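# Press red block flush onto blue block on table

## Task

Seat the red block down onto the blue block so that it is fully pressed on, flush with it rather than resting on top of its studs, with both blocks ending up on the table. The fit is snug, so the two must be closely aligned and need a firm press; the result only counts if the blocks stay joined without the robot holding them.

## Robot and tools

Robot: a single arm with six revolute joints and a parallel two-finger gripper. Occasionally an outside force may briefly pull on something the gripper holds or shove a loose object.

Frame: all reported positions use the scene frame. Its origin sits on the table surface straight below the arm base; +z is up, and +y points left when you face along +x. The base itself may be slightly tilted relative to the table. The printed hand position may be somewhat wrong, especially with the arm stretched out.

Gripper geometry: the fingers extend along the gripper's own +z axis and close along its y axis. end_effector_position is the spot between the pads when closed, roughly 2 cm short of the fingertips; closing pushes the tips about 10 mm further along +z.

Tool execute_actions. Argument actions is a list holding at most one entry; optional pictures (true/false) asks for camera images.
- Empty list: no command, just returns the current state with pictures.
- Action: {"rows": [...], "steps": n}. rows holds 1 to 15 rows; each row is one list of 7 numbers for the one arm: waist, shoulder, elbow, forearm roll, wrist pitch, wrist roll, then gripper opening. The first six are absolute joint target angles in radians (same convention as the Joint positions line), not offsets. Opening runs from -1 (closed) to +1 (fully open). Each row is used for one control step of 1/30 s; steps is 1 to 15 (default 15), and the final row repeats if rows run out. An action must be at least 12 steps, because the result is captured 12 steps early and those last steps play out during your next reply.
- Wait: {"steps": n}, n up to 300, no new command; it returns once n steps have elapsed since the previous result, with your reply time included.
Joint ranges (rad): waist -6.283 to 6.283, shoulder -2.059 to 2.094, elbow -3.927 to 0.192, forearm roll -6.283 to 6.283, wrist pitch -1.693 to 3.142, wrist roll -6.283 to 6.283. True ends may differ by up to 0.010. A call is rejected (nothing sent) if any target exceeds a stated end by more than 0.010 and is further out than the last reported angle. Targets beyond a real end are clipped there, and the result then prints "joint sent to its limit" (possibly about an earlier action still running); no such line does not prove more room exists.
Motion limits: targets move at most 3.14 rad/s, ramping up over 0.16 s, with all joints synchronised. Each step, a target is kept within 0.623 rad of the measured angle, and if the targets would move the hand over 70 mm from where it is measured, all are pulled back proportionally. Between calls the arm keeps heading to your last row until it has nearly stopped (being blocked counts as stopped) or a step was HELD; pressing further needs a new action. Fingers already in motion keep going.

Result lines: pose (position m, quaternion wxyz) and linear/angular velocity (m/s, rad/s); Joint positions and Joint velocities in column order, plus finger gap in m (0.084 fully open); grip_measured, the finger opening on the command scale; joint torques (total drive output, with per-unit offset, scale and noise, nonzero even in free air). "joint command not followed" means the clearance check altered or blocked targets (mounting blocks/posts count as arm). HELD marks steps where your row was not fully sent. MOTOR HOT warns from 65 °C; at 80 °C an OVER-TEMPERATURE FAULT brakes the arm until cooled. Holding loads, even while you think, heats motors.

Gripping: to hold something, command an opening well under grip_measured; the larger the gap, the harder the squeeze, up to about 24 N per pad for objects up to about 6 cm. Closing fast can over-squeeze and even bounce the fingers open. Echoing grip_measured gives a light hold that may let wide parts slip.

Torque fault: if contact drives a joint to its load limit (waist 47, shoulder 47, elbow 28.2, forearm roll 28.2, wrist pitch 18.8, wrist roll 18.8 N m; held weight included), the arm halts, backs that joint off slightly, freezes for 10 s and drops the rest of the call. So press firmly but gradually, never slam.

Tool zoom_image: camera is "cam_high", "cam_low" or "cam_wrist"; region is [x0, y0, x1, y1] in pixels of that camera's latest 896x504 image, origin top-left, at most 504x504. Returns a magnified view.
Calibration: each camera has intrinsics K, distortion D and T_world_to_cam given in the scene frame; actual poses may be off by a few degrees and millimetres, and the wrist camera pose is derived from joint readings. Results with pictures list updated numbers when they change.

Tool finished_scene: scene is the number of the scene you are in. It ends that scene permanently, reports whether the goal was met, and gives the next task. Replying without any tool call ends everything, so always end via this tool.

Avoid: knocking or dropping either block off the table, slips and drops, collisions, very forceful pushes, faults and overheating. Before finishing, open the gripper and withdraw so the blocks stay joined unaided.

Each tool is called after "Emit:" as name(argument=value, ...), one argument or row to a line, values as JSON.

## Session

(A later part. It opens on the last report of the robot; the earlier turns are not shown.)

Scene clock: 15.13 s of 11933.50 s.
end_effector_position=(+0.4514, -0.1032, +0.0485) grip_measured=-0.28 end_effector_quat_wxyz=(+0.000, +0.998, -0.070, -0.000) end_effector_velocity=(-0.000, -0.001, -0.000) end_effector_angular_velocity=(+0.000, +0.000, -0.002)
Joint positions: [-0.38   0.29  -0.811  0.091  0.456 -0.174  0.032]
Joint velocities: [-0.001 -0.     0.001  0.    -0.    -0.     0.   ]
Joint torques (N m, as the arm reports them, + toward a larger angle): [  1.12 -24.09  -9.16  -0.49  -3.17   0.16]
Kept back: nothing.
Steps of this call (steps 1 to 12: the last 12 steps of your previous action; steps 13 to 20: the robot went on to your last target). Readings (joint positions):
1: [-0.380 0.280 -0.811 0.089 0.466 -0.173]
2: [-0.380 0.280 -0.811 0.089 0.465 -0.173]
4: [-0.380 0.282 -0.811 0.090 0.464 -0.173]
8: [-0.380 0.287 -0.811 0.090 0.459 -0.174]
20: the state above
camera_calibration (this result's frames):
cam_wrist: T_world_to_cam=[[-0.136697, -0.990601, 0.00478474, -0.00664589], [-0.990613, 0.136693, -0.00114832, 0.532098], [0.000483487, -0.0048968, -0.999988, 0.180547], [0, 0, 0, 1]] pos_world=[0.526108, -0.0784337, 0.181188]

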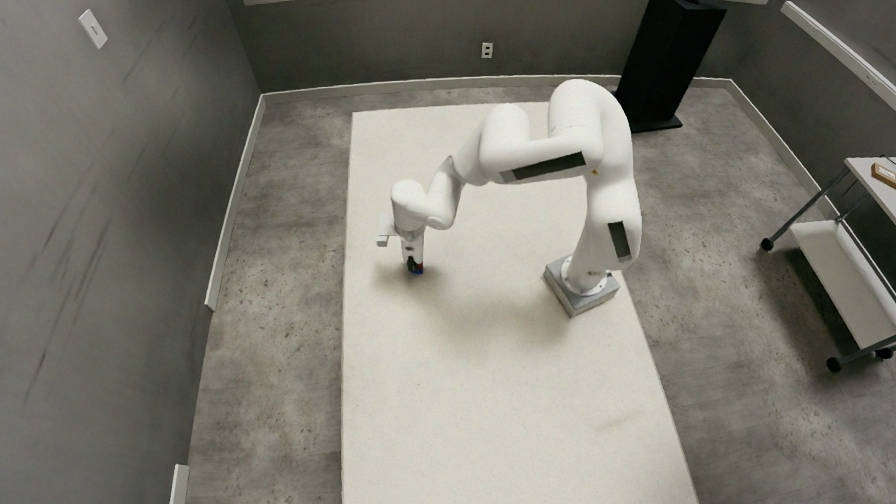

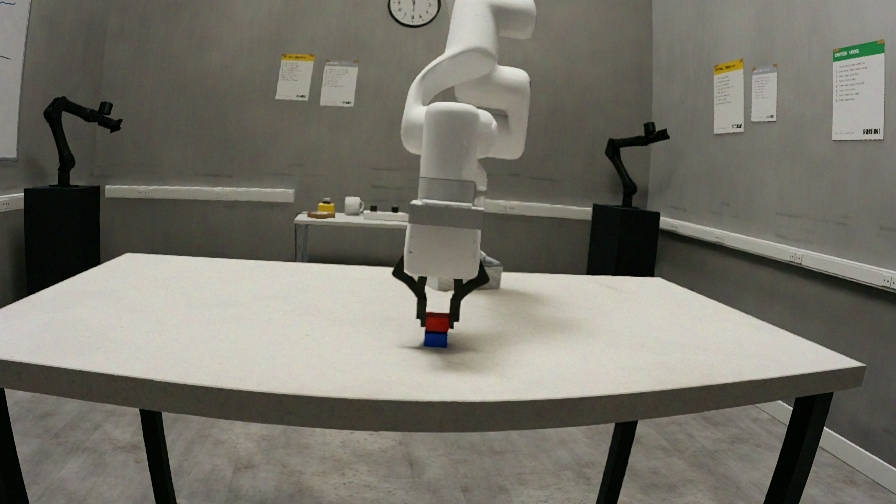

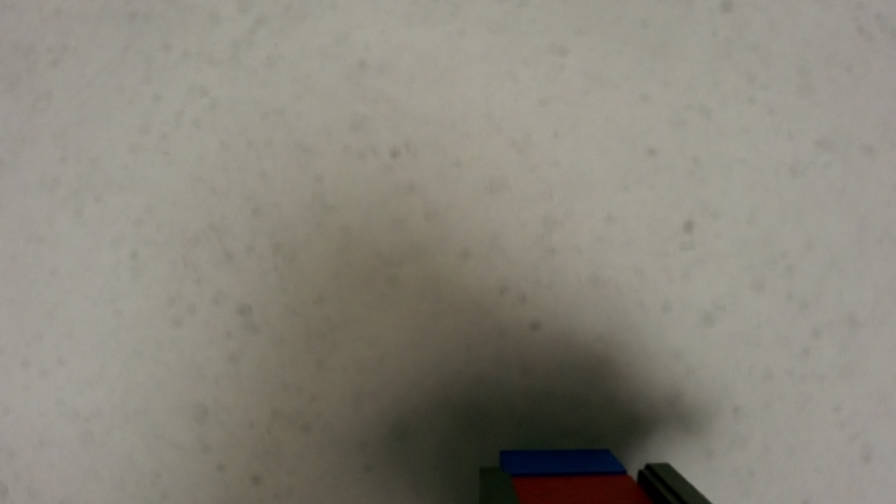

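The blocks look aligned, so I'll descend slowly by 5 mm.

Emit:
execute_actions(
  actions=[
    {"rows":[[-0.3796,0.2925,-0.8114,0.0914,0.4538,-0.1745,-1],[-0.3796,0.2925,-0.8114,0.0914,0.4538,-0.1745,-1],[-0.3796,0.2925,-0.8114,0.0914,0.4538,-0.1745,-1],[-0.3795,0.2954,-0.8117,0.0918,0.4512,-0.1748,-1],[-0.3795,0.2954,-0.8117,0.0918,0.4512,-0.1748,-1],[-0.3795,0.2954,-0.8117,0.0918,0.4512,-0.1748,-1],[-0.3793,0.2983,-0.812,0.0923,0.4486,-0.1751,-1],[-0.3793,0.2983,-0.812,0.0923,0.4486,-0.1751,-1],[-0.3793,0.2983,-0.812,0.0923,0.4486,-0.1751,-1],[-0.3791,0.3011,-0.8123,0.0928,0.446,-0.1754,-1],[-0.3791,0.3011,-0.8123,0.0928,0.446,-0.1754,-1],[-0.3791,0.3011,-0.8123,0.0928,0.446,-0.1754,-1],[-0.3789,0.304,-0.8126,0.0933,0.4434,-0.1757,-1]]},
  ],
)

Emit:
execute_actions(
  actions=[
    {"steps":22},
  ],
  pictures=true,
)

Emit:
zoom_image(
  camera="cam_wrist",
  region=[470,394,690,504],
)

Emit:
zoom_image(
  camera="cam_low",
  region=[390,270,490,360],
)

Scene clock: 16.00 s of 11933.50 s.
end_effector_position=(+0.4515, -0.1032, +0.0483) grip_measured=-0.28 end_effector_quat_wxyz=(+0.000, +0.998, -0.070, -0.000) end_effector_velocity=(+0.000, -0.001, -0.005) end_effector_angular_velocity=(-0.000, -0.001, -0.003)
Joint positions: [-0.38   0.29  -0.811  0.091  0.456 -0.174  0.032]
Joint velocities: [-0.001  0.014 -0.002  0.002 -0.013  0.     0.   ]
Joint torques (N m, as the arm reports them, + toward a larger angle): [  1.07 -23.55  -9.49  -0.59  -2.98   0.34]
Steps of this call (steps 1 to 15: the robot went on to your last target; steps 16 to 23: nothing new was sent; steps 24 to 26: the first 3 steps of this action). Readings (joint positions):
24: [-0.380 0.290 -0.811 0.091 0.456 -0.174]
25: [-0.380 0.290 -0.811 0.091 0.456 -0.174]
26: the state above

Scene clock: 16.73 s of 11933.50 s.
end_effector_position=(+0.4525, -0.1035, +0.0449) grip_measured=-0.28 end_effector_quat_wxyz=(+0.001, +0.998, -0.070, +0.001) end_effector_velocity=(+0.000, +0.000, -0.001) end_effector_angular_velocity=(+0.000, +0.000, +0.000)
Joint positions: [-0.379  0.301 -0.814  0.093  0.444 -0.176  0.032]
Joint velocities: [ 0.001  0.005 -0.002  0.    -0.003  0.001  0.   ]
Joint torques (N m, as the arm reports them, + toward a larger angle): [  1.67 -13.81  -7.5   -0.51  -4.84   0.42]
Kept back: nothing.
Steps of this call (steps 1 to 12: the last 12 steps of your previous action; steps 13 to 22: the robot went on to your last target). Readings (joint positions):
1: [-0.380 0.291 -0.811 0.091 0.455 -0.174]
2: [-0.380 0.292 -0.811 0.091 0.455 -0.174]
4: [-0.380 0.293 -0.811 0.091 0.453 -0.175]
8: [-0.379 0.297 -0.812 0.092 0.450 -0.175]
22: the state above
camera_calibration (this result's frames):
cam_wrist: T_world_to_cam=[[-0.137163, -0.990536, 0.00503454, -0.00659465], [-0.990542, 0.137142, -0.00427796, 0.533339], [0.00354702, -0.0055737, -0.999978, 0.175501], [0, 0, 0, 1]] pos_world=[0.526768, -0.0786973, 0.177812]

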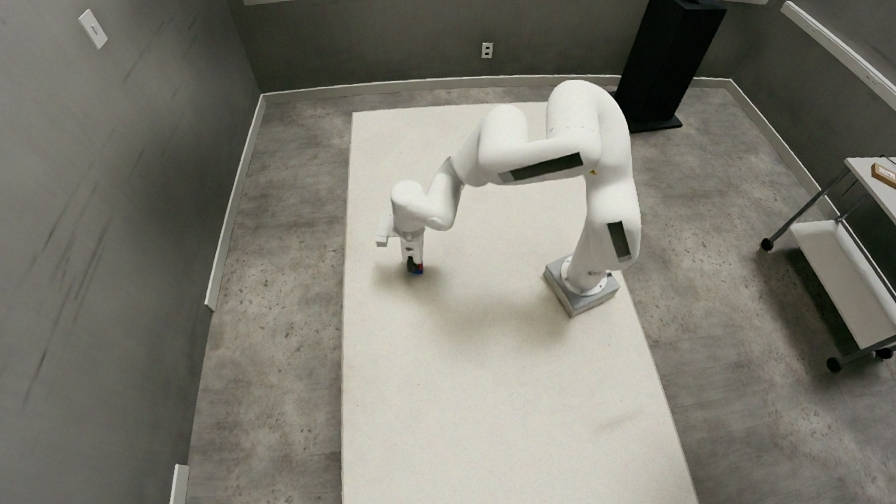

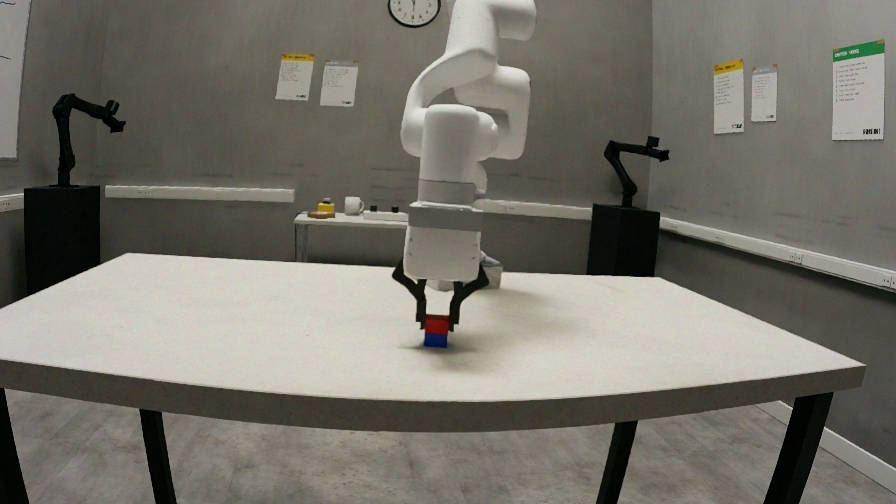

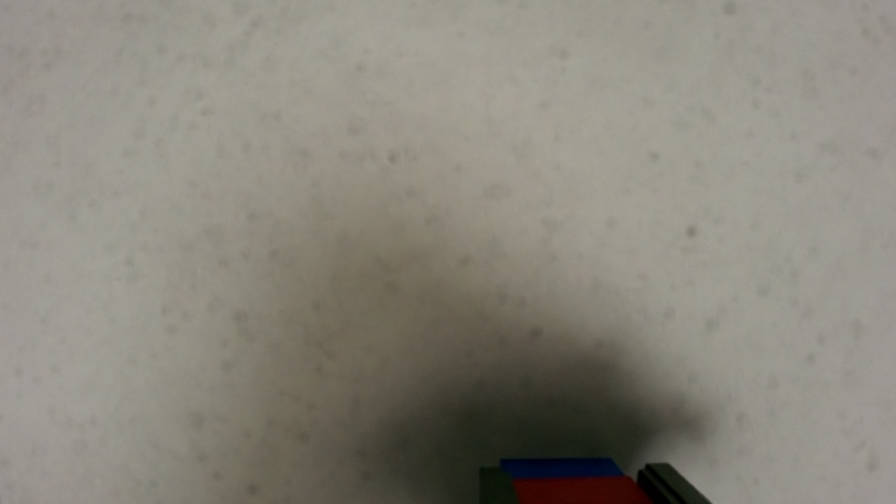

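Region (470, 394, 690, 504) of cam_wrist's 896x504 image, scaled by 2.291, with more detail than that image has.

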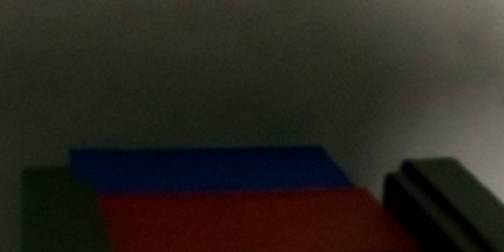

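Region (390, 270, 490, 360) of cam_low's 896x504 image, scaled by 5.040, with more detail than that image has; it fills the top 454 rows of this view, and the rest is white.

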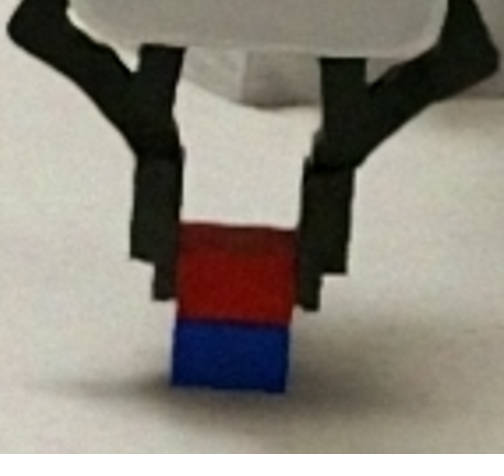

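Emit:
execute_actions(
  actions=[
    {"rows":[[-0.3796,0.2925,-0.8114,0.0914,0.4538,-0.1745,-1]],"steps":12},
  ],
)

Emit:
execute_actions(
  actions=[
    {"steps":20},
  ],
  pictures=true,
)

Emit:
zoom_image(
  camera="cam_wrist",
  region=[490,434,650,504],
)

Emit:
zoom_image(
  camera="cam_low",
  region=[390,270,490,360],
)

Scene clock: 17.37 s of 11933.50 s.
end_effector_position=(+0.4523, -0.1035, +0.0443) grip_measured=-0.28 end_effector_quat_wxyz=(+0.001, +0.998, -0.070, +0.001) end_effector_velocity=(-0.001, -0.000, -0.001) end_effector_angular_velocity=(+0.000, +0.002, -0.001)
Joint positions: [-0.379  0.303 -0.814  0.093  0.443 -0.176  0.032]
Joint velocities: [-0.001  0.     0.002  0.    -0.     0.     0.   ]
Joint torques (N m, as the arm reports them, + toward a larger angle): [ 1.74 -9.77 -4.72 -0.85 -2.59  0.32]
Kept back: the last 12 steps of this action.
Steps of this call (steps 1 to 15: the robot went on to your last target; steps 16 to 19: nothing new was sent). Readings (joint positions):
1: [-0.379 0.302 -0.814 0.093 0.444 -0.176]
2: [-0.379 0.302 -0.814 0.093 0.444 -0.176]
4: [-0.379 0.302 -0.814 0.093 0.443 -0.176]
8: [-0.379 0.303 -0.814 0.093 0.443 -0.176]
19: the state above

Scene clock: 18.03 s of 11933.50 s.
end_effector_position=(+0.4503, -0.1030, +0.0466) grip_measured=-0.28 end_effector_quat_wxyz=(+0.000, +0.998, -0.070, -0.002) end_effector_velocity=(+0.009, -0.001, +0.007) end_effector_angular_velocity=(-0.006, -0.022, +0.002)
Joint positions: [-0.38   0.294 -0.81   0.091  0.454 -0.175  0.032]
Joint velocities: [ 0.001 -0.008 -0.01  -0.    -0.005 -0.    -0.   ]
Joint torques (N m, as the arm reports them, + toward a larger angle): [  1.44 -23.89  -9.12  -0.51  -3.03   0.45]
Kept back: nothing.
Steps of this call (steps 1 to 12: the last 12 steps of your previous action; steps 13 to 20: the robot went on to your last target). Readings (joint positions):
1: [-0.379 0.303 -0.814 0.093 0.443 -0.176]
2: [-0.379 0.303 -0.814 0.093 0.443 -0.176]
4: [-0.379 0.302 -0.813 0.093 0.445 -0.175]
8: [-0.380 0.298 -0.810 0.092 0.451 -0.175]
20: the state above
camera_calibration (this result's frames):
cam_wrist: T_world_to_cam=[[-0.136986, -0.990563, 0.00442506, -0.00645268], [-0.99057, 0.136995, 0.00193451, 0.530797], [-0.00252247, -0.00411833, -0.999988, 0.18], [0, 0, 0, 1]] pos_world=[0.525361, -0.0783672, 0.179]

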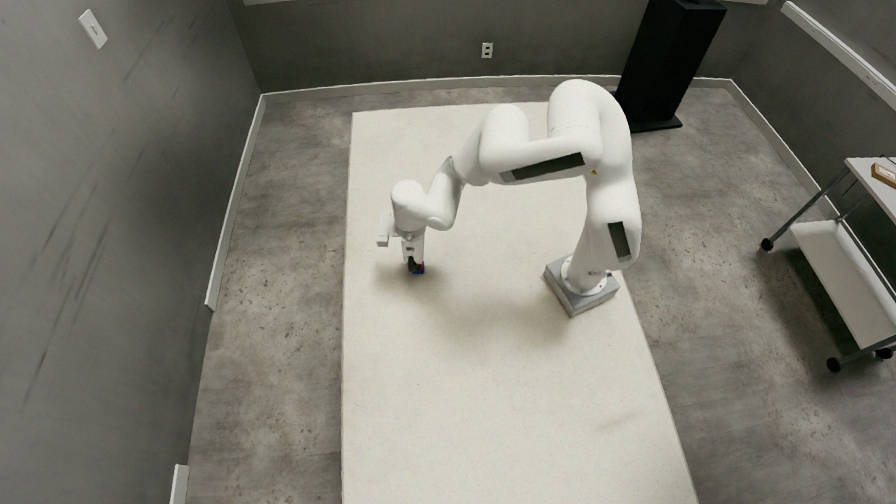

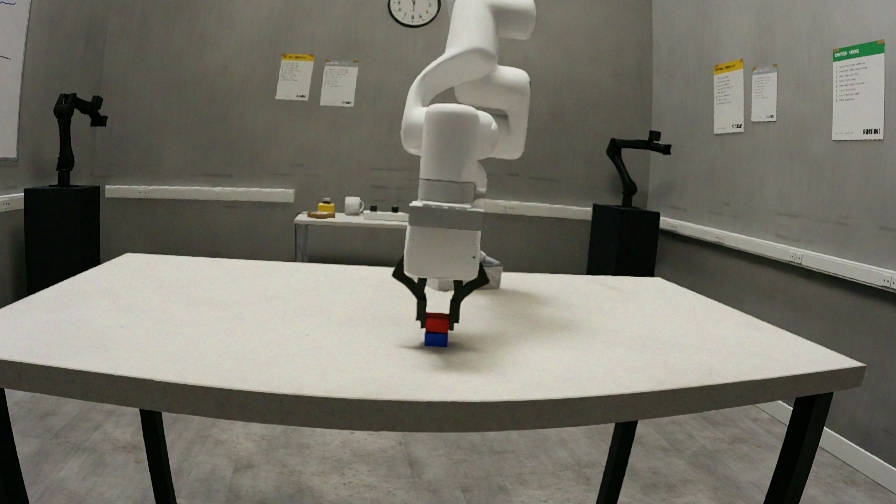

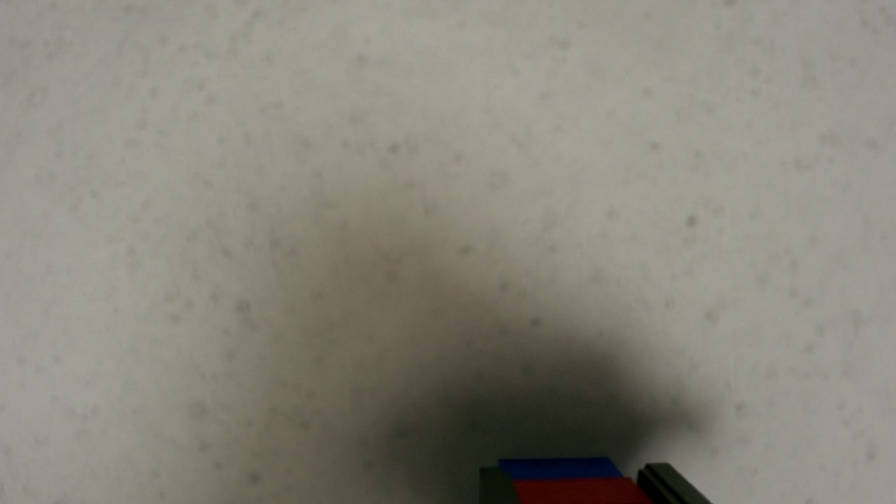

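Region (490, 434, 650, 504) of cam_wrist's 896x504 image, scaled by 3.150, with more detail than that image has; it fills the top 220 rows of this view, and the rest is white.

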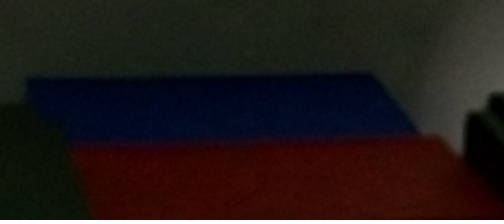

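Region (390, 270, 490, 360) of cam_low's 896x504 image, scaled by 5.040, with more detail than that image has; it fills the top 454 rows of this view, and the rest is white.

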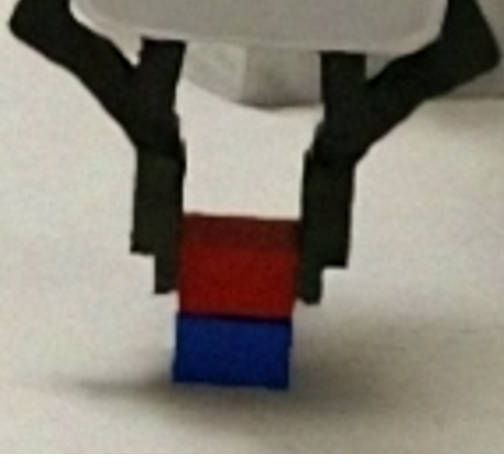

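Emit:
execute_actions(
  actions=[
    {"rows":[[-0.3796,0.2837,-0.8019,0.0912,0.4531,-0.1745,-1]],"steps":12},
  ],
)

Emit:
execute_actions(
  actions=[
    {"steps":24},
  ],
  pictures=true,
)

Emit:
zoom_image(
  camera="cam_wrist",
  region=[490,434,650,504],
)

Emit:
zoom_image(
  camera="cam_low",
  region=[390,270,490,360],
)

Scene clock: 18.47 s of 11933.50 s.
end_effector_position=(+0.4513, -0.1033, +0.0475) grip_measured=-0.28 end_effector_quat_wxyz=(+0.000, +0.998, -0.070, -0.000) end_effector_velocity=(+0.001, -0.001, +0.001) end_effector_angular_velocity=(-0.001, -0.003, -0.002)
Joint positions: [-0.38   0.293 -0.811  0.091  0.454 -0.174  0.032]
Joint velocities: [-0.002 -0.002 -0.001  0.     0.     0.     0.   ]
Joint torques (N m, as the arm reports them, + toward a larger angle): [  1.53 -24.2   -8.96  -0.71  -3.19   0.57]
Kept back: the last 12 steps of this action.
Steps of this call (steps 1 to 13: the robot went on to your last target). Readings (joint positions):
1: [-0.380 0.293 -0.811 0.091 0.454 -0.174]
2: [-0.380 0.293 -0.811 0.091 0.454 -0.174]
4: [-0.380 0.293 -0.811 0.091 0.454 -0.174]
8: [-0.380 0.293 -0.811 0.091 0.454 -0.175]
13: the state above

Scene clock: 19.27 s of 11933.50 s.
end_effector_position=(+0.4490, -0.1027, +0.0487) grip_measured=-0.28 end_effector_quat_wxyz=(+0.000, +0.998, -0.070, -0.000) end_effector_velocity=(+0.001, -0.000, -0.000) end_effector_angular_velocity=(-0.000, -0.001, +0.002)
Joint positions: [-0.38   0.284 -0.802  0.091  0.453 -0.175  0.032]
Joint velocities: [-0.     0.001 -0.002 -0.    -0.    -0.001  0.   ]
Joint torques (N m, as the arm reports them, + toward a larger angle): [  0.94 -24.33  -9.27  -0.78  -2.98   0.14]
Kept back: nothing.
Steps of this call (steps 1 to 12: the last 12 steps of your previous action; steps 13 to 15: the robot went on to your last target; steps 16 to 24: nothing new was sent). Readings (joint positions):
1: [-0.380 0.293 -0.811 0.091 0.454 -0.175]
2: [-0.380 0.292 -0.810 0.091 0.454 -0.174]
4: [-0.380 0.289 -0.807 0.091 0.454 -0.174]
8: [-0.380 0.285 -0.803 0.091 0.453 -0.175]
24: the state above
The arm was judged still, so your last target was given up. Only a new action makes it travel on or press farther. Fingers that are still opening or closing keep moving.
camera_calibration (this result's frames):
cam_wrist: T_world_to_cam=[[-0.136802, -0.990586, 0.00491539, -0.00643443], [-0.990598, 0.136799, -0.00107202, 0.529688], [0.000389507, -0.00501583, -0.999987, 0.180706], [0, 0, 0, 1]] pos_world=[0.523757, -0.0779281, 0.181303]

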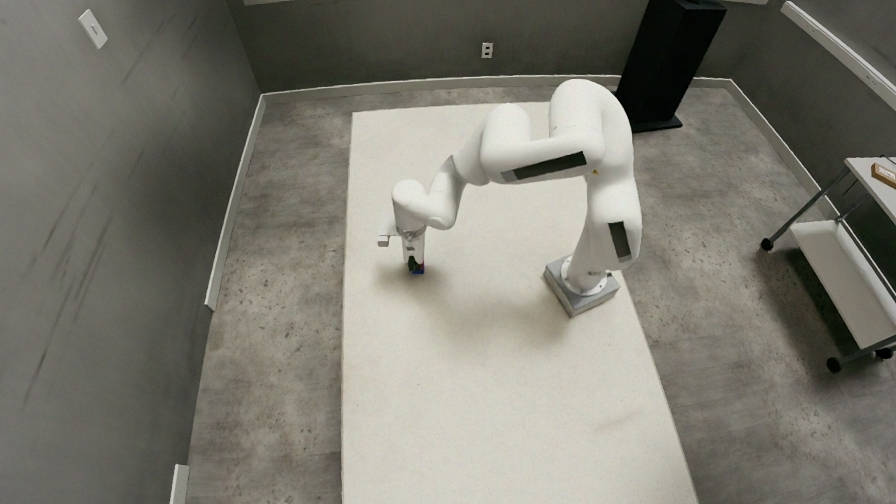

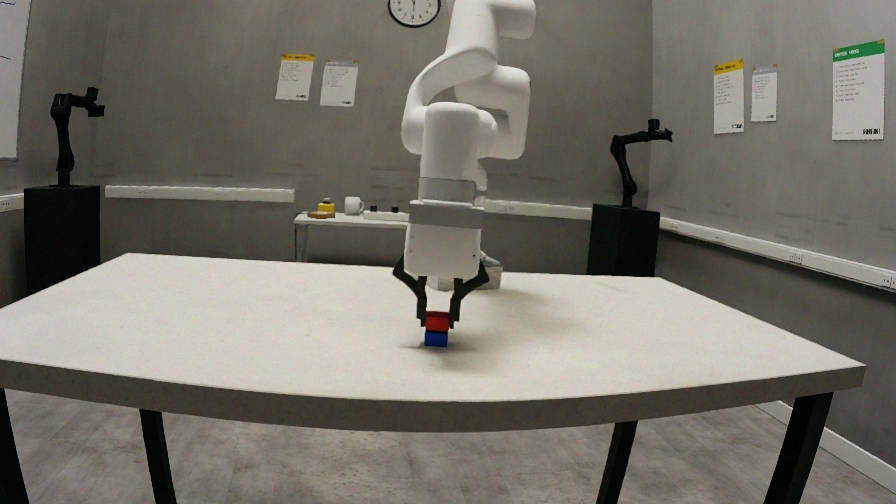

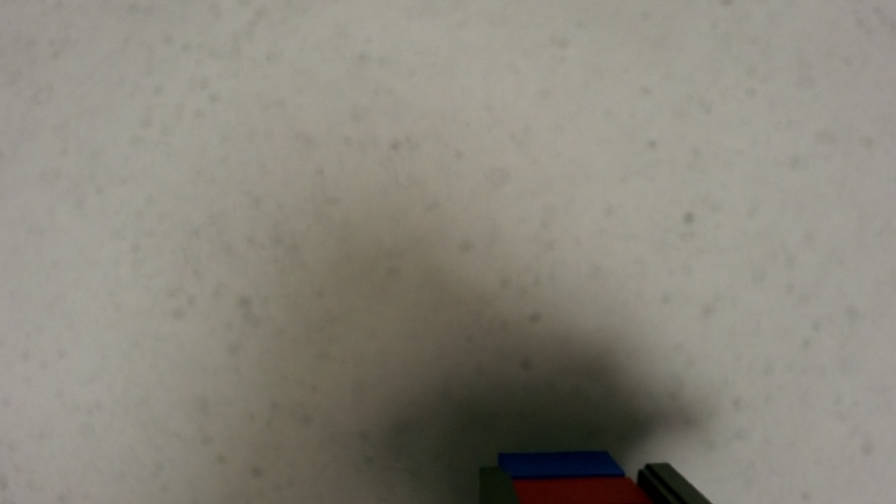

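Region (490, 434, 650, 504) of cam_wrist's 896x504 image, scaled by 3.150, with more detail than that image has; it fills the top 220 rows of this view, and the rest is white.

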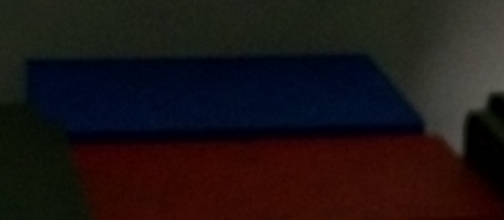

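Region (390, 270, 490, 360) of cam_low's 896x504 image, scaled by 5.040, with more detail than that image has; it fills the top 454 rows of this view, and the rest is white.

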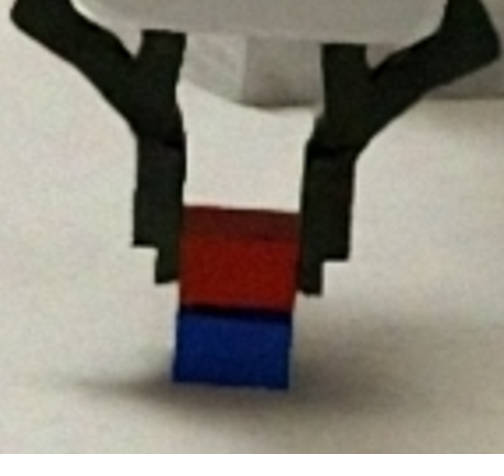

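Emit:
execute_actions(
  actions=[
    {"rows":[[-0.3797,0.2825,-0.8,0.0912,0.4524,-0.1745,-1],[-0.3797,0.2825,-0.8,0.0912,0.4524,-0.1745,-1],[-0.3797,0.2825,-0.8,0.0912,0.4524,-0.1745,-1],[-0.3795,0.2856,-0.8002,0.0917,0.4496,-0.1748,-1],[-0.3795,0.2856,-0.8002,0.0917,0.4496,-0.1748,-1],[-0.3795,0.2856,-0.8002,0.0917,0.4496,-0.1748,-1],[-0.3793,0.2888,-0.8005,0.0922,0.4467,-0.1752,-1]]},
  ],
)

Emit:
execute_actions(
  actions=[
    {"steps":22},
  ],
  pictures=true,
)

Emit:
zoom_image(
  camera="cam_wrist",
  region=[490,434,650,504],
)

Emit:
zoom_image(
  camera="cam_low",
  region=[390,270,490,360],
)

Scene clock: 20.17 s of 11933.50 s.
end_effector_position=(+0.4489, -0.1027, +0.0487) grip_measured=-0.28 end_effector_quat_wxyz=(+0.000, +0.998, -0.070, -0.000) end_effector_velocity=(-0.001, +0.000, +0.001) end_effector_angular_velocity=(-0.001, -0.002, +0.001)
Joint positions: [-0.38   0.283 -0.801  0.091  0.453 -0.174  0.032]
Joint velocities: [-0.    -0.006  0.008  0.    -0.004 -0.001 -0.   ]
Joint torques (N m, as the arm reports them, + toward a larger angle): [  0.66 -23.34  -9.55  -0.43  -3.03   0.21]
Steps of this call (steps 1 to 24: nothing new was sent; steps 25 to 27: the first 3 steps of this action). Readings (joint positions):
25: [-0.380 0.284 -0.802 0.091 0.453 -0.175]
26: [-0.380 0.284 -0.802 0.091 0.453 -0.174]
27: the state above

Scene clock: 20.90 s of 11933.50 s.
end_effector_position=(+0.4485, -0.1027, +0.0465) grip_measured=-0.28 end_effector_quat_wxyz=(+0.000, +0.998, -0.070, -0.000) end_effector_velocity=(-0.000, +0.000, -0.000) end_effector_angular_velocity=(+0.000, +0.001, -0.001)
Joint positions: [-0.379  0.289 -0.801  0.092  0.447 -0.175  0.032]
Joint velocities: [ 0.     0.     0.001  0.    -0.     0.001 -0.   ]
Joint torques (N m, as the arm reports them, + toward a larger angle): [  0.77 -24.27  -9.26  -0.62  -3.14   0.15]
Kept back: nothing.
Steps of this call (steps 1 to 12: the last 12 steps of your previous action; steps 13 to 15: the robot went on to your last target; steps 16 to 22: nothing new was sent). Readings (joint positions):
1: [-0.380 0.283 -0.801 0.091 0.453 -0.175]
2: [-0.380 0.283 -0.801 0.091 0.452 -0.175]
4: [-0.380 0.284 -0.801 0.091 0.451 -0.175]
8: [-0.379 0.287 -0.800 0.092 0.448 -0.175]
22: the state above
The arm was judged still, so your last target was given up. Only a new action makes it travel on or press farther. Fingers that are still opening or closing keep moving.
camera_calibration (this result's frames):
cam_wrist: T_world_to_cam=[[-0.13696, -0.990564, 0.00498443, -0.00636468], [-0.990577, 0.136957, -0.00100557, 0.529144], [0.000313426, -0.00507518, -0.999987, 0.178569], [0, 0, 0, 1]] pos_world=[0.52323, -0.0778681, 0.17913]

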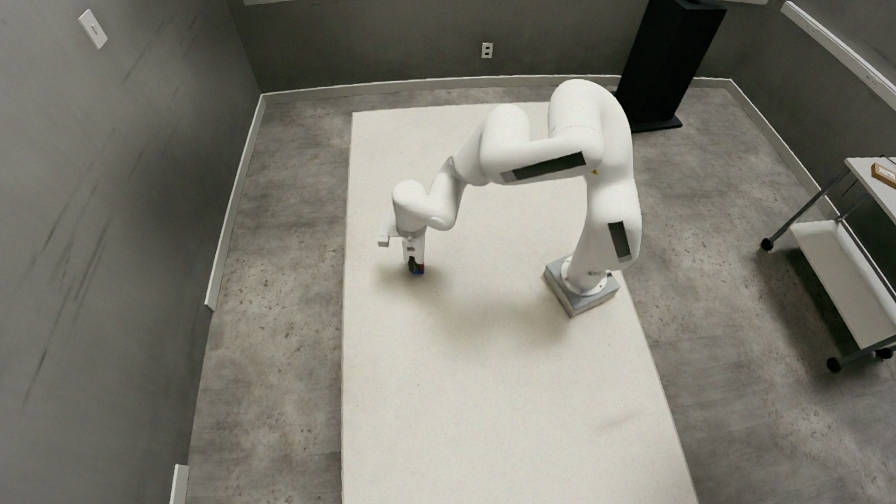

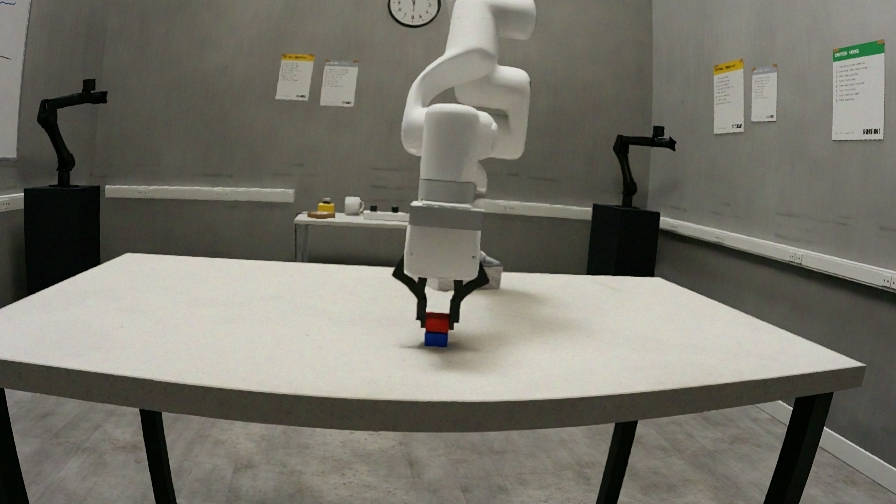

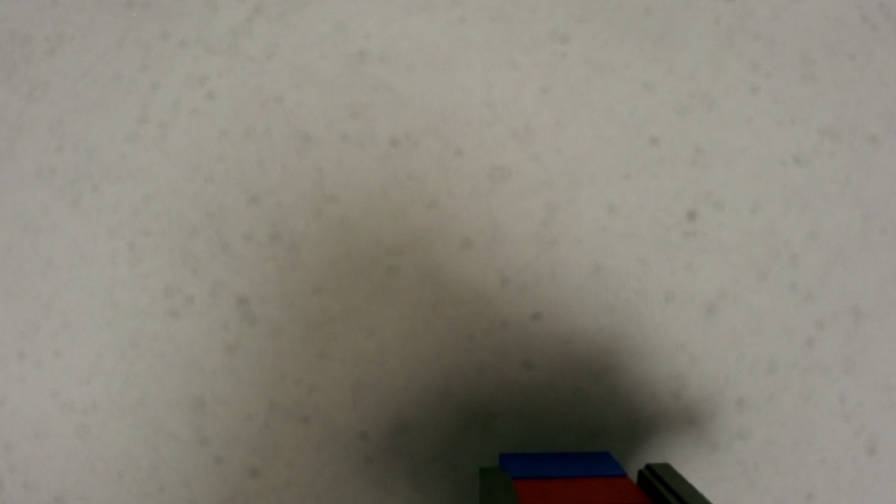

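Region (490, 434, 650, 504) of cam_wrist's 896x504 image, scaled by 3.150, with more detail than that image has; it fills the top 220 rows of this view, and the rest is white.

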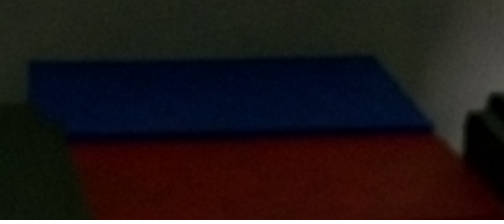

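Region (390, 270, 490, 360) of cam_low's 896x504 image, scaled by 5.040, with more detail than that image has; it fills the top 454 rows of this view, and the rest is white.

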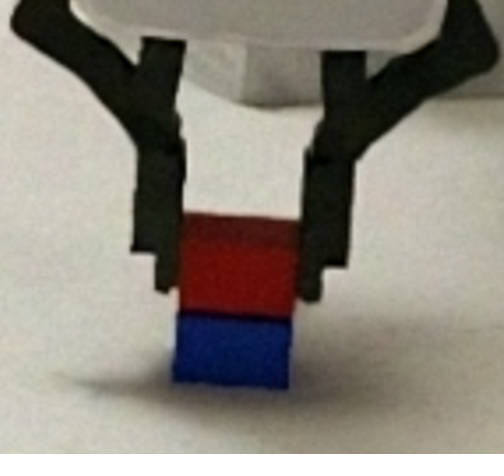

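Emit:
execute_actions(
  actions=[
    {"rows":[[-0.3798,0.2888,-0.8005,0.0922,0.4467,-0.1755,-1],[-0.3798,0.2888,-0.8005,0.0922,0.4467,-0.1755,-1],[-0.3798,0.2888,-0.8005,0.0922,0.4467,-0.1755,-1],[-0.3798,0.2888,-0.8005,0.0922,0.4467,-0.1755,-1],[-0.3797,0.2902,-0.8006,0.0924,0.4455,-0.1756,-1],[-0.3797,0.2902,-0.8006,0.0924,0.4455,-0.1756,-1],[-0.3797,0.2902,-0.8006,0.0924,0.4455,-0.1756,-1],[-0.3797,0.2902,-0.8006,0.0924,0.4455,-0.1756,-1],[-0.3796,0.2917,-0.8006,0.0927,0.4444,-0.1758,-1],[-0.3796,0.2917,-0.8006,0.0927,0.4444,-0.1758,-1],[-0.3796,0.2917,-0.8006,0.0927,0.4444,-0.1758,-1],[-0.3796,0.293,-0.8004,0.0927,0.4438,-0.1758,-1]]},
  ],
)

Emit:
execute_actions(
  actions=[
    {"steps":25},
  ],
  pictures=true,
)

Emit:
zoom_image(
  camera="cam_wrist",
  region=[490,434,650,504],
)

Emit:
zoom_image(
  camera="cam_low",
  region=[390,270,490,360],
)

Scene clock: 22.10 s of 11933.50 s.
end_effector_position=(+0.4485, -0.1027, +0.0465) grip_measured=-0.28 end_effector_quat_wxyz=(+0.000, +0.998, -0.070, -0.000) end_effector_velocity=(-0.000, -0.002, +0.000) end_effector_angular_velocity=(-0.000, -0.001, -0.003)
Joint positions: [-0.379  0.289 -0.801  0.092  0.447 -0.175  0.032]
Joint velocities: [-0.003 -0.     0.     0.    -0.001 -0.    -0.   ]
Joint torques (N m, as the arm reports them, + toward a larger angle): [  1.04 -23.41  -9.58  -0.53  -2.89   0.24]
Steps of this call (steps 1 to 33: nothing new was sent; steps 34 to 36: the first 3 steps of this action). Readings (joint positions):
34: [-0.379 0.289 -0.800 0.092 0.447 -0.175]
35: [-0.379 0.289 -0.801 0.092 0.447 -0.175]
36: the state above

Scene clock: 22.93 s of 11933.50 s.
end_effector_position=(+0.4480, -0.1028, +0.0448) grip_measured=-0.28 end_effector_quat_wxyz=(+0.000, +0.998, -0.070, -0.001) end_effector_velocity=(+0.001, -0.000, +0.001) end_effector_angular_velocity=(-0.001, -0.002, +0.001)
Joint positions: [-0.38   0.293 -0.8    0.093  0.444 -0.176  0.032]
Joint velocities: [-0.001 -0.001 -0.001  0.    -0.001 -0.002 -0.   ]
Joint torques (N m, as the arm reports them, + toward a larger angle): [  0.77 -23.54  -9.42  -0.3   -3.09   0.2 ]
Kept back: nothing.
Steps of this call (steps 1 to 12: the last 12 steps of your previous action; steps 13 to 15: the robot went on to your last target; steps 16 to 25: nothing new was sent). Readings (joint positions):
1: [-0.380 0.289 -0.801 0.092 0.447 -0.175]
2: [-0.380 0.289 -0.801 0.092 0.447 -0.175]
4: [-0.380 0.289 -0.801 0.092 0.446 -0.175]
8: [-0.380 0.290 -0.801 0.092 0.445 -0.176]
25: the state above
The arm was judged still, so your last target was given up. Only a new action makes it travel on or press farther. Fingers that are still opening or closing keep moving.
camera_calibration (this result's frames):
cam_wrist: T_world_to_cam=[[-0.13727, -0.990522, 0.0048996, -0.00641408], [-0.990533, 0.137273, 0.000381701, 0.528566], [-0.00105067, -0.00480082, -0.999988, 0.177541], [0, 0, 0, 1]] pos_world=[0.522868, -0.0780588, 0.177369]

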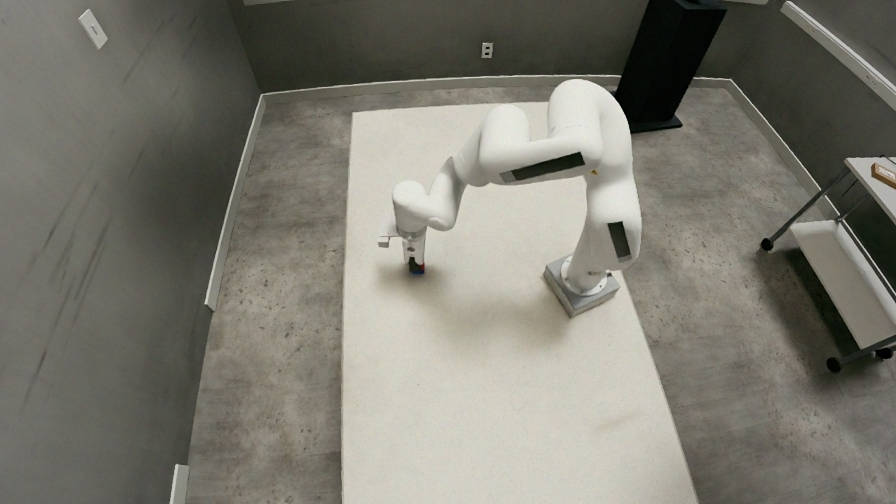

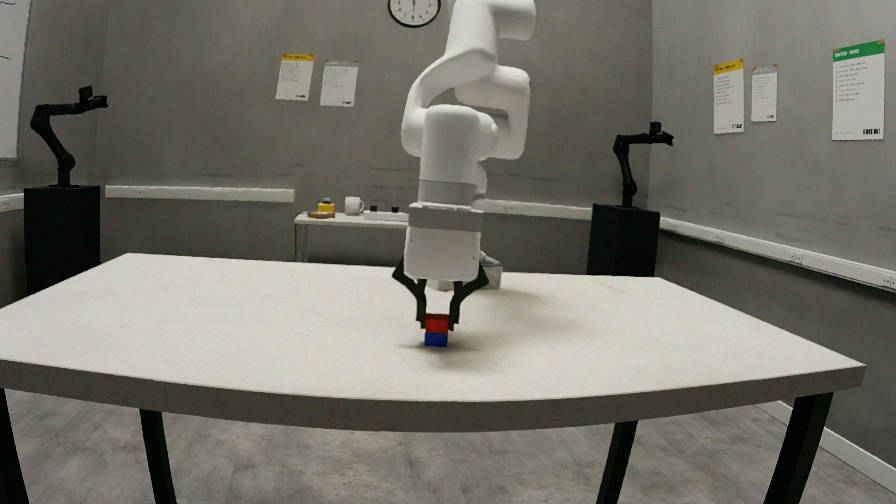

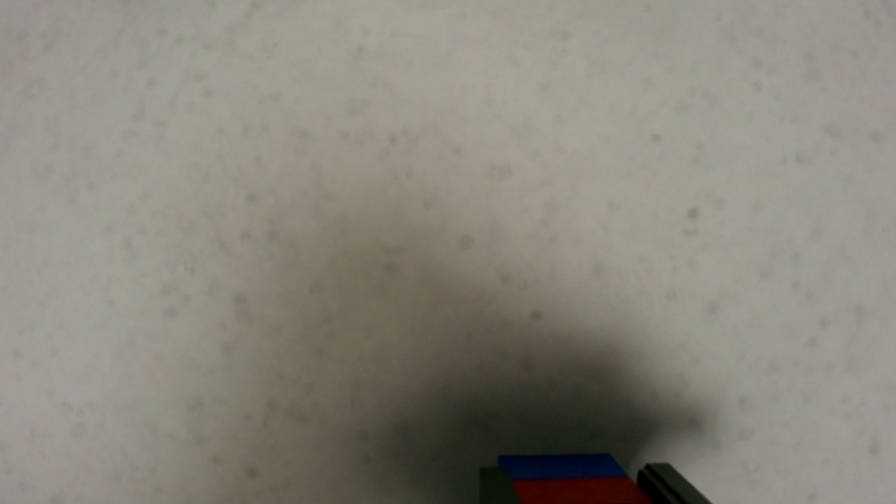

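Region (490, 434, 650, 504) of cam_wrist's 896x504 image, scaled by 3.150, with more detail than that image has; it fills the top 220 rows of this view, and the rest is white.

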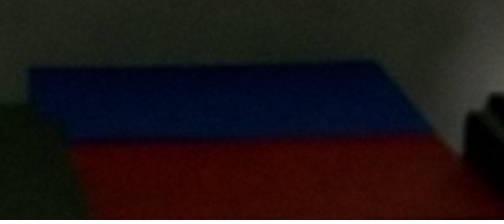

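Region (390, 270, 490, 360) of cam_low's 896x504 image, scaled by 5.040, with more detail than that image has; it fills the top 454 rows of this view, and the rest is white.

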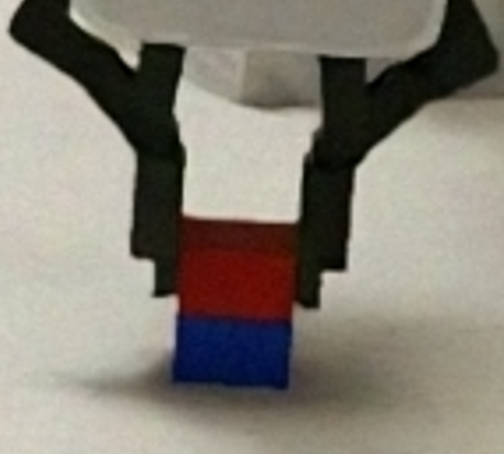

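The studs are engaged, so the next move is the firm press.

Emit:
execute_actions(
  actions=[
    {"rows":[[-0.3795,0.295,-0.8004,0.093,0.4424,-0.176,-1],[-0.3795,0.295,-0.8004,0.093,0.4424,-0.176,-1],[-0.3795,0.295,-0.8004,0.093,0.4424,-0.176,-1],[-0.3795,0.297,-0.8,0.093,0.4414,-0.176,-1],[-0.3795,0.297,-0.8,0.093,0.4414,-0.176,-1],[-0.3795,0.297,-0.8,0.093,0.4414,-0.176,-1],[-0.3795,0.2985,-0.7993,0.093,0.4414,-0.176,-1]]},
  ],
)

Emit:
execute_actions(
  actions=[
    {"steps":22},
  ],
  pictures=true,
)

Emit:
zoom_image(
  camera="cam_low",
  region=[390,270,490,360],
)

Scene clock: 23.70 s of 11933.50 s.
end_effector_position=(+0.4479, -0.1028, +0.0447) grip_measured=-0.28 end_effector_quat_wxyz=(+0.000, +0.998, -0.070, -0.001) end_effector_velocity=(-0.001, +0.000, -0.004) end_effector_angular_velocity=(+0.001, +0.002, -0.001)
Joint positions: [-0.38   0.293 -0.8    0.093  0.443 -0.176  0.032]
Joint velocities: [ 0.     0.01   0.001  0.002 -0.008 -0.001 -0.   ]
Joint torques (N m, as the arm reports them, + toward a larger angle): [  0.63 -23.31  -8.97  -0.91  -3.08   0.08]
Steps of this call (steps 1 to 20: nothing new was sent; steps 21 to 23: the first 3 steps of this action). Readings (joint positions):
21: [-0.380 0.293 -0.800 0.093 0.444 -0.176]
22: [-0.380 0.293 -0.800 0.093 0.444 -0.176]
23: the state above

Scene clock: 24.43 s of 11933.50 s.
end_effector_position=(+0.4477, -0.1027, +0.0434) grip_measured=-0.28 end_effector_quat_wxyz=(+0.000, +0.998, -0.070, -0.001) end_effector_velocity=(-0.000, -0.000, -0.001) end_effector_angular_velocity=(-0.000, +0.001, +0.001)
Joint positions: [-0.379  0.297 -0.801  0.093  0.441 -0.176  0.032]
Joint velocities: [-0.001  0.002 -0.001 -0.    -0.    -0.001  0.   ]
Joint torques (N m, as the arm reports them, + toward a larger angle): [  0.92 -13.7   -5.6   -0.63  -2.26   0.21]
Kept back: nothing.
Steps of this call (steps 1 to 12: the last 12 steps of your previous action; steps 13 to 15: the robot went on to your last target; steps 16 to 22: nothing new was sent). Readings (joint positions):
1: [-0.380 0.294 -0.800 0.093 0.443 -0.176]
2: [-0.380 0.294 -0.801 0.093 0.443 -0.176]
4: [-0.379 0.295 -0.801 0.093 0.442 -0.176]
8: [-0.379 0.296 -0.801 0.093 0.442 -0.176]
22: the state above
The arm was judged still, so your last target was given up. Only a new action makes it travel on or press farther. Fingers that are still opening or closing keep moving.
camera_calibration (this result's frames):
cam_wrist: T_world_to_cam=[[-0.137309, -0.990516, 0.00490205, -0.00638769], [-0.990527, 0.137316, 0.00122941, 0.528259], [-0.00189088, -0.00468681, -0.999987, 0.176502], [0, 0, 0, 1]] pos_world=[0.522712, -0.0780384, 0.175882]

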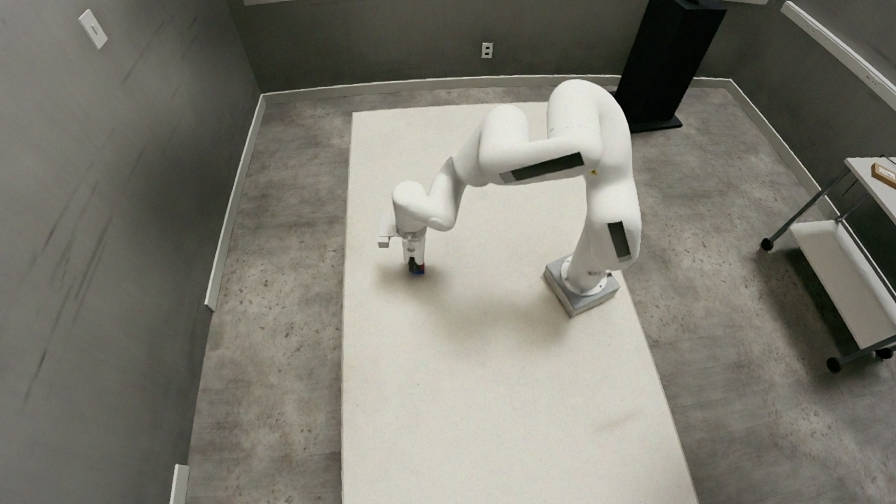

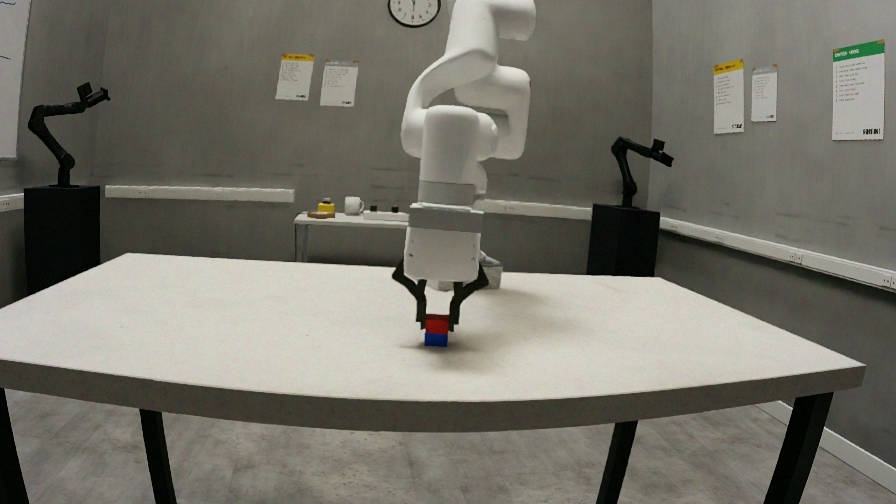

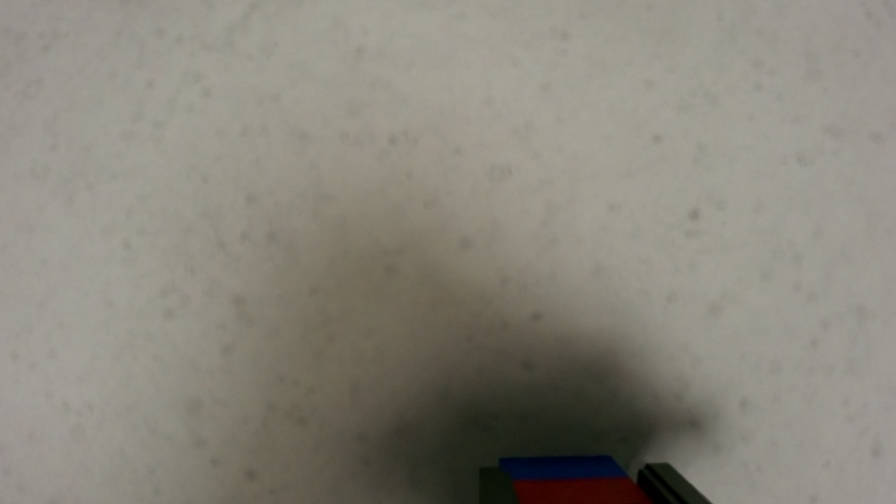

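Region (390, 270, 490, 360) of cam_low's 896x504 image, scaled by 5.040, with more detail than that image has; it fills the top 454 rows of this view, and the rest is white.

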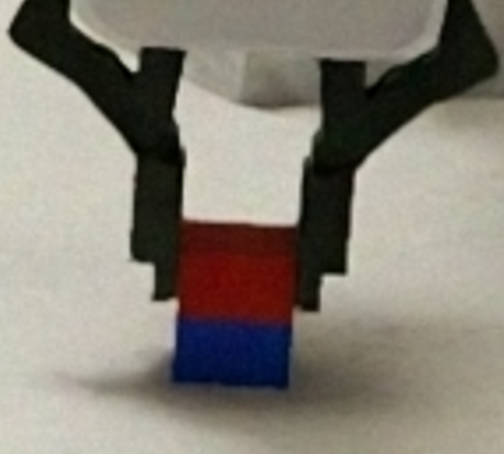

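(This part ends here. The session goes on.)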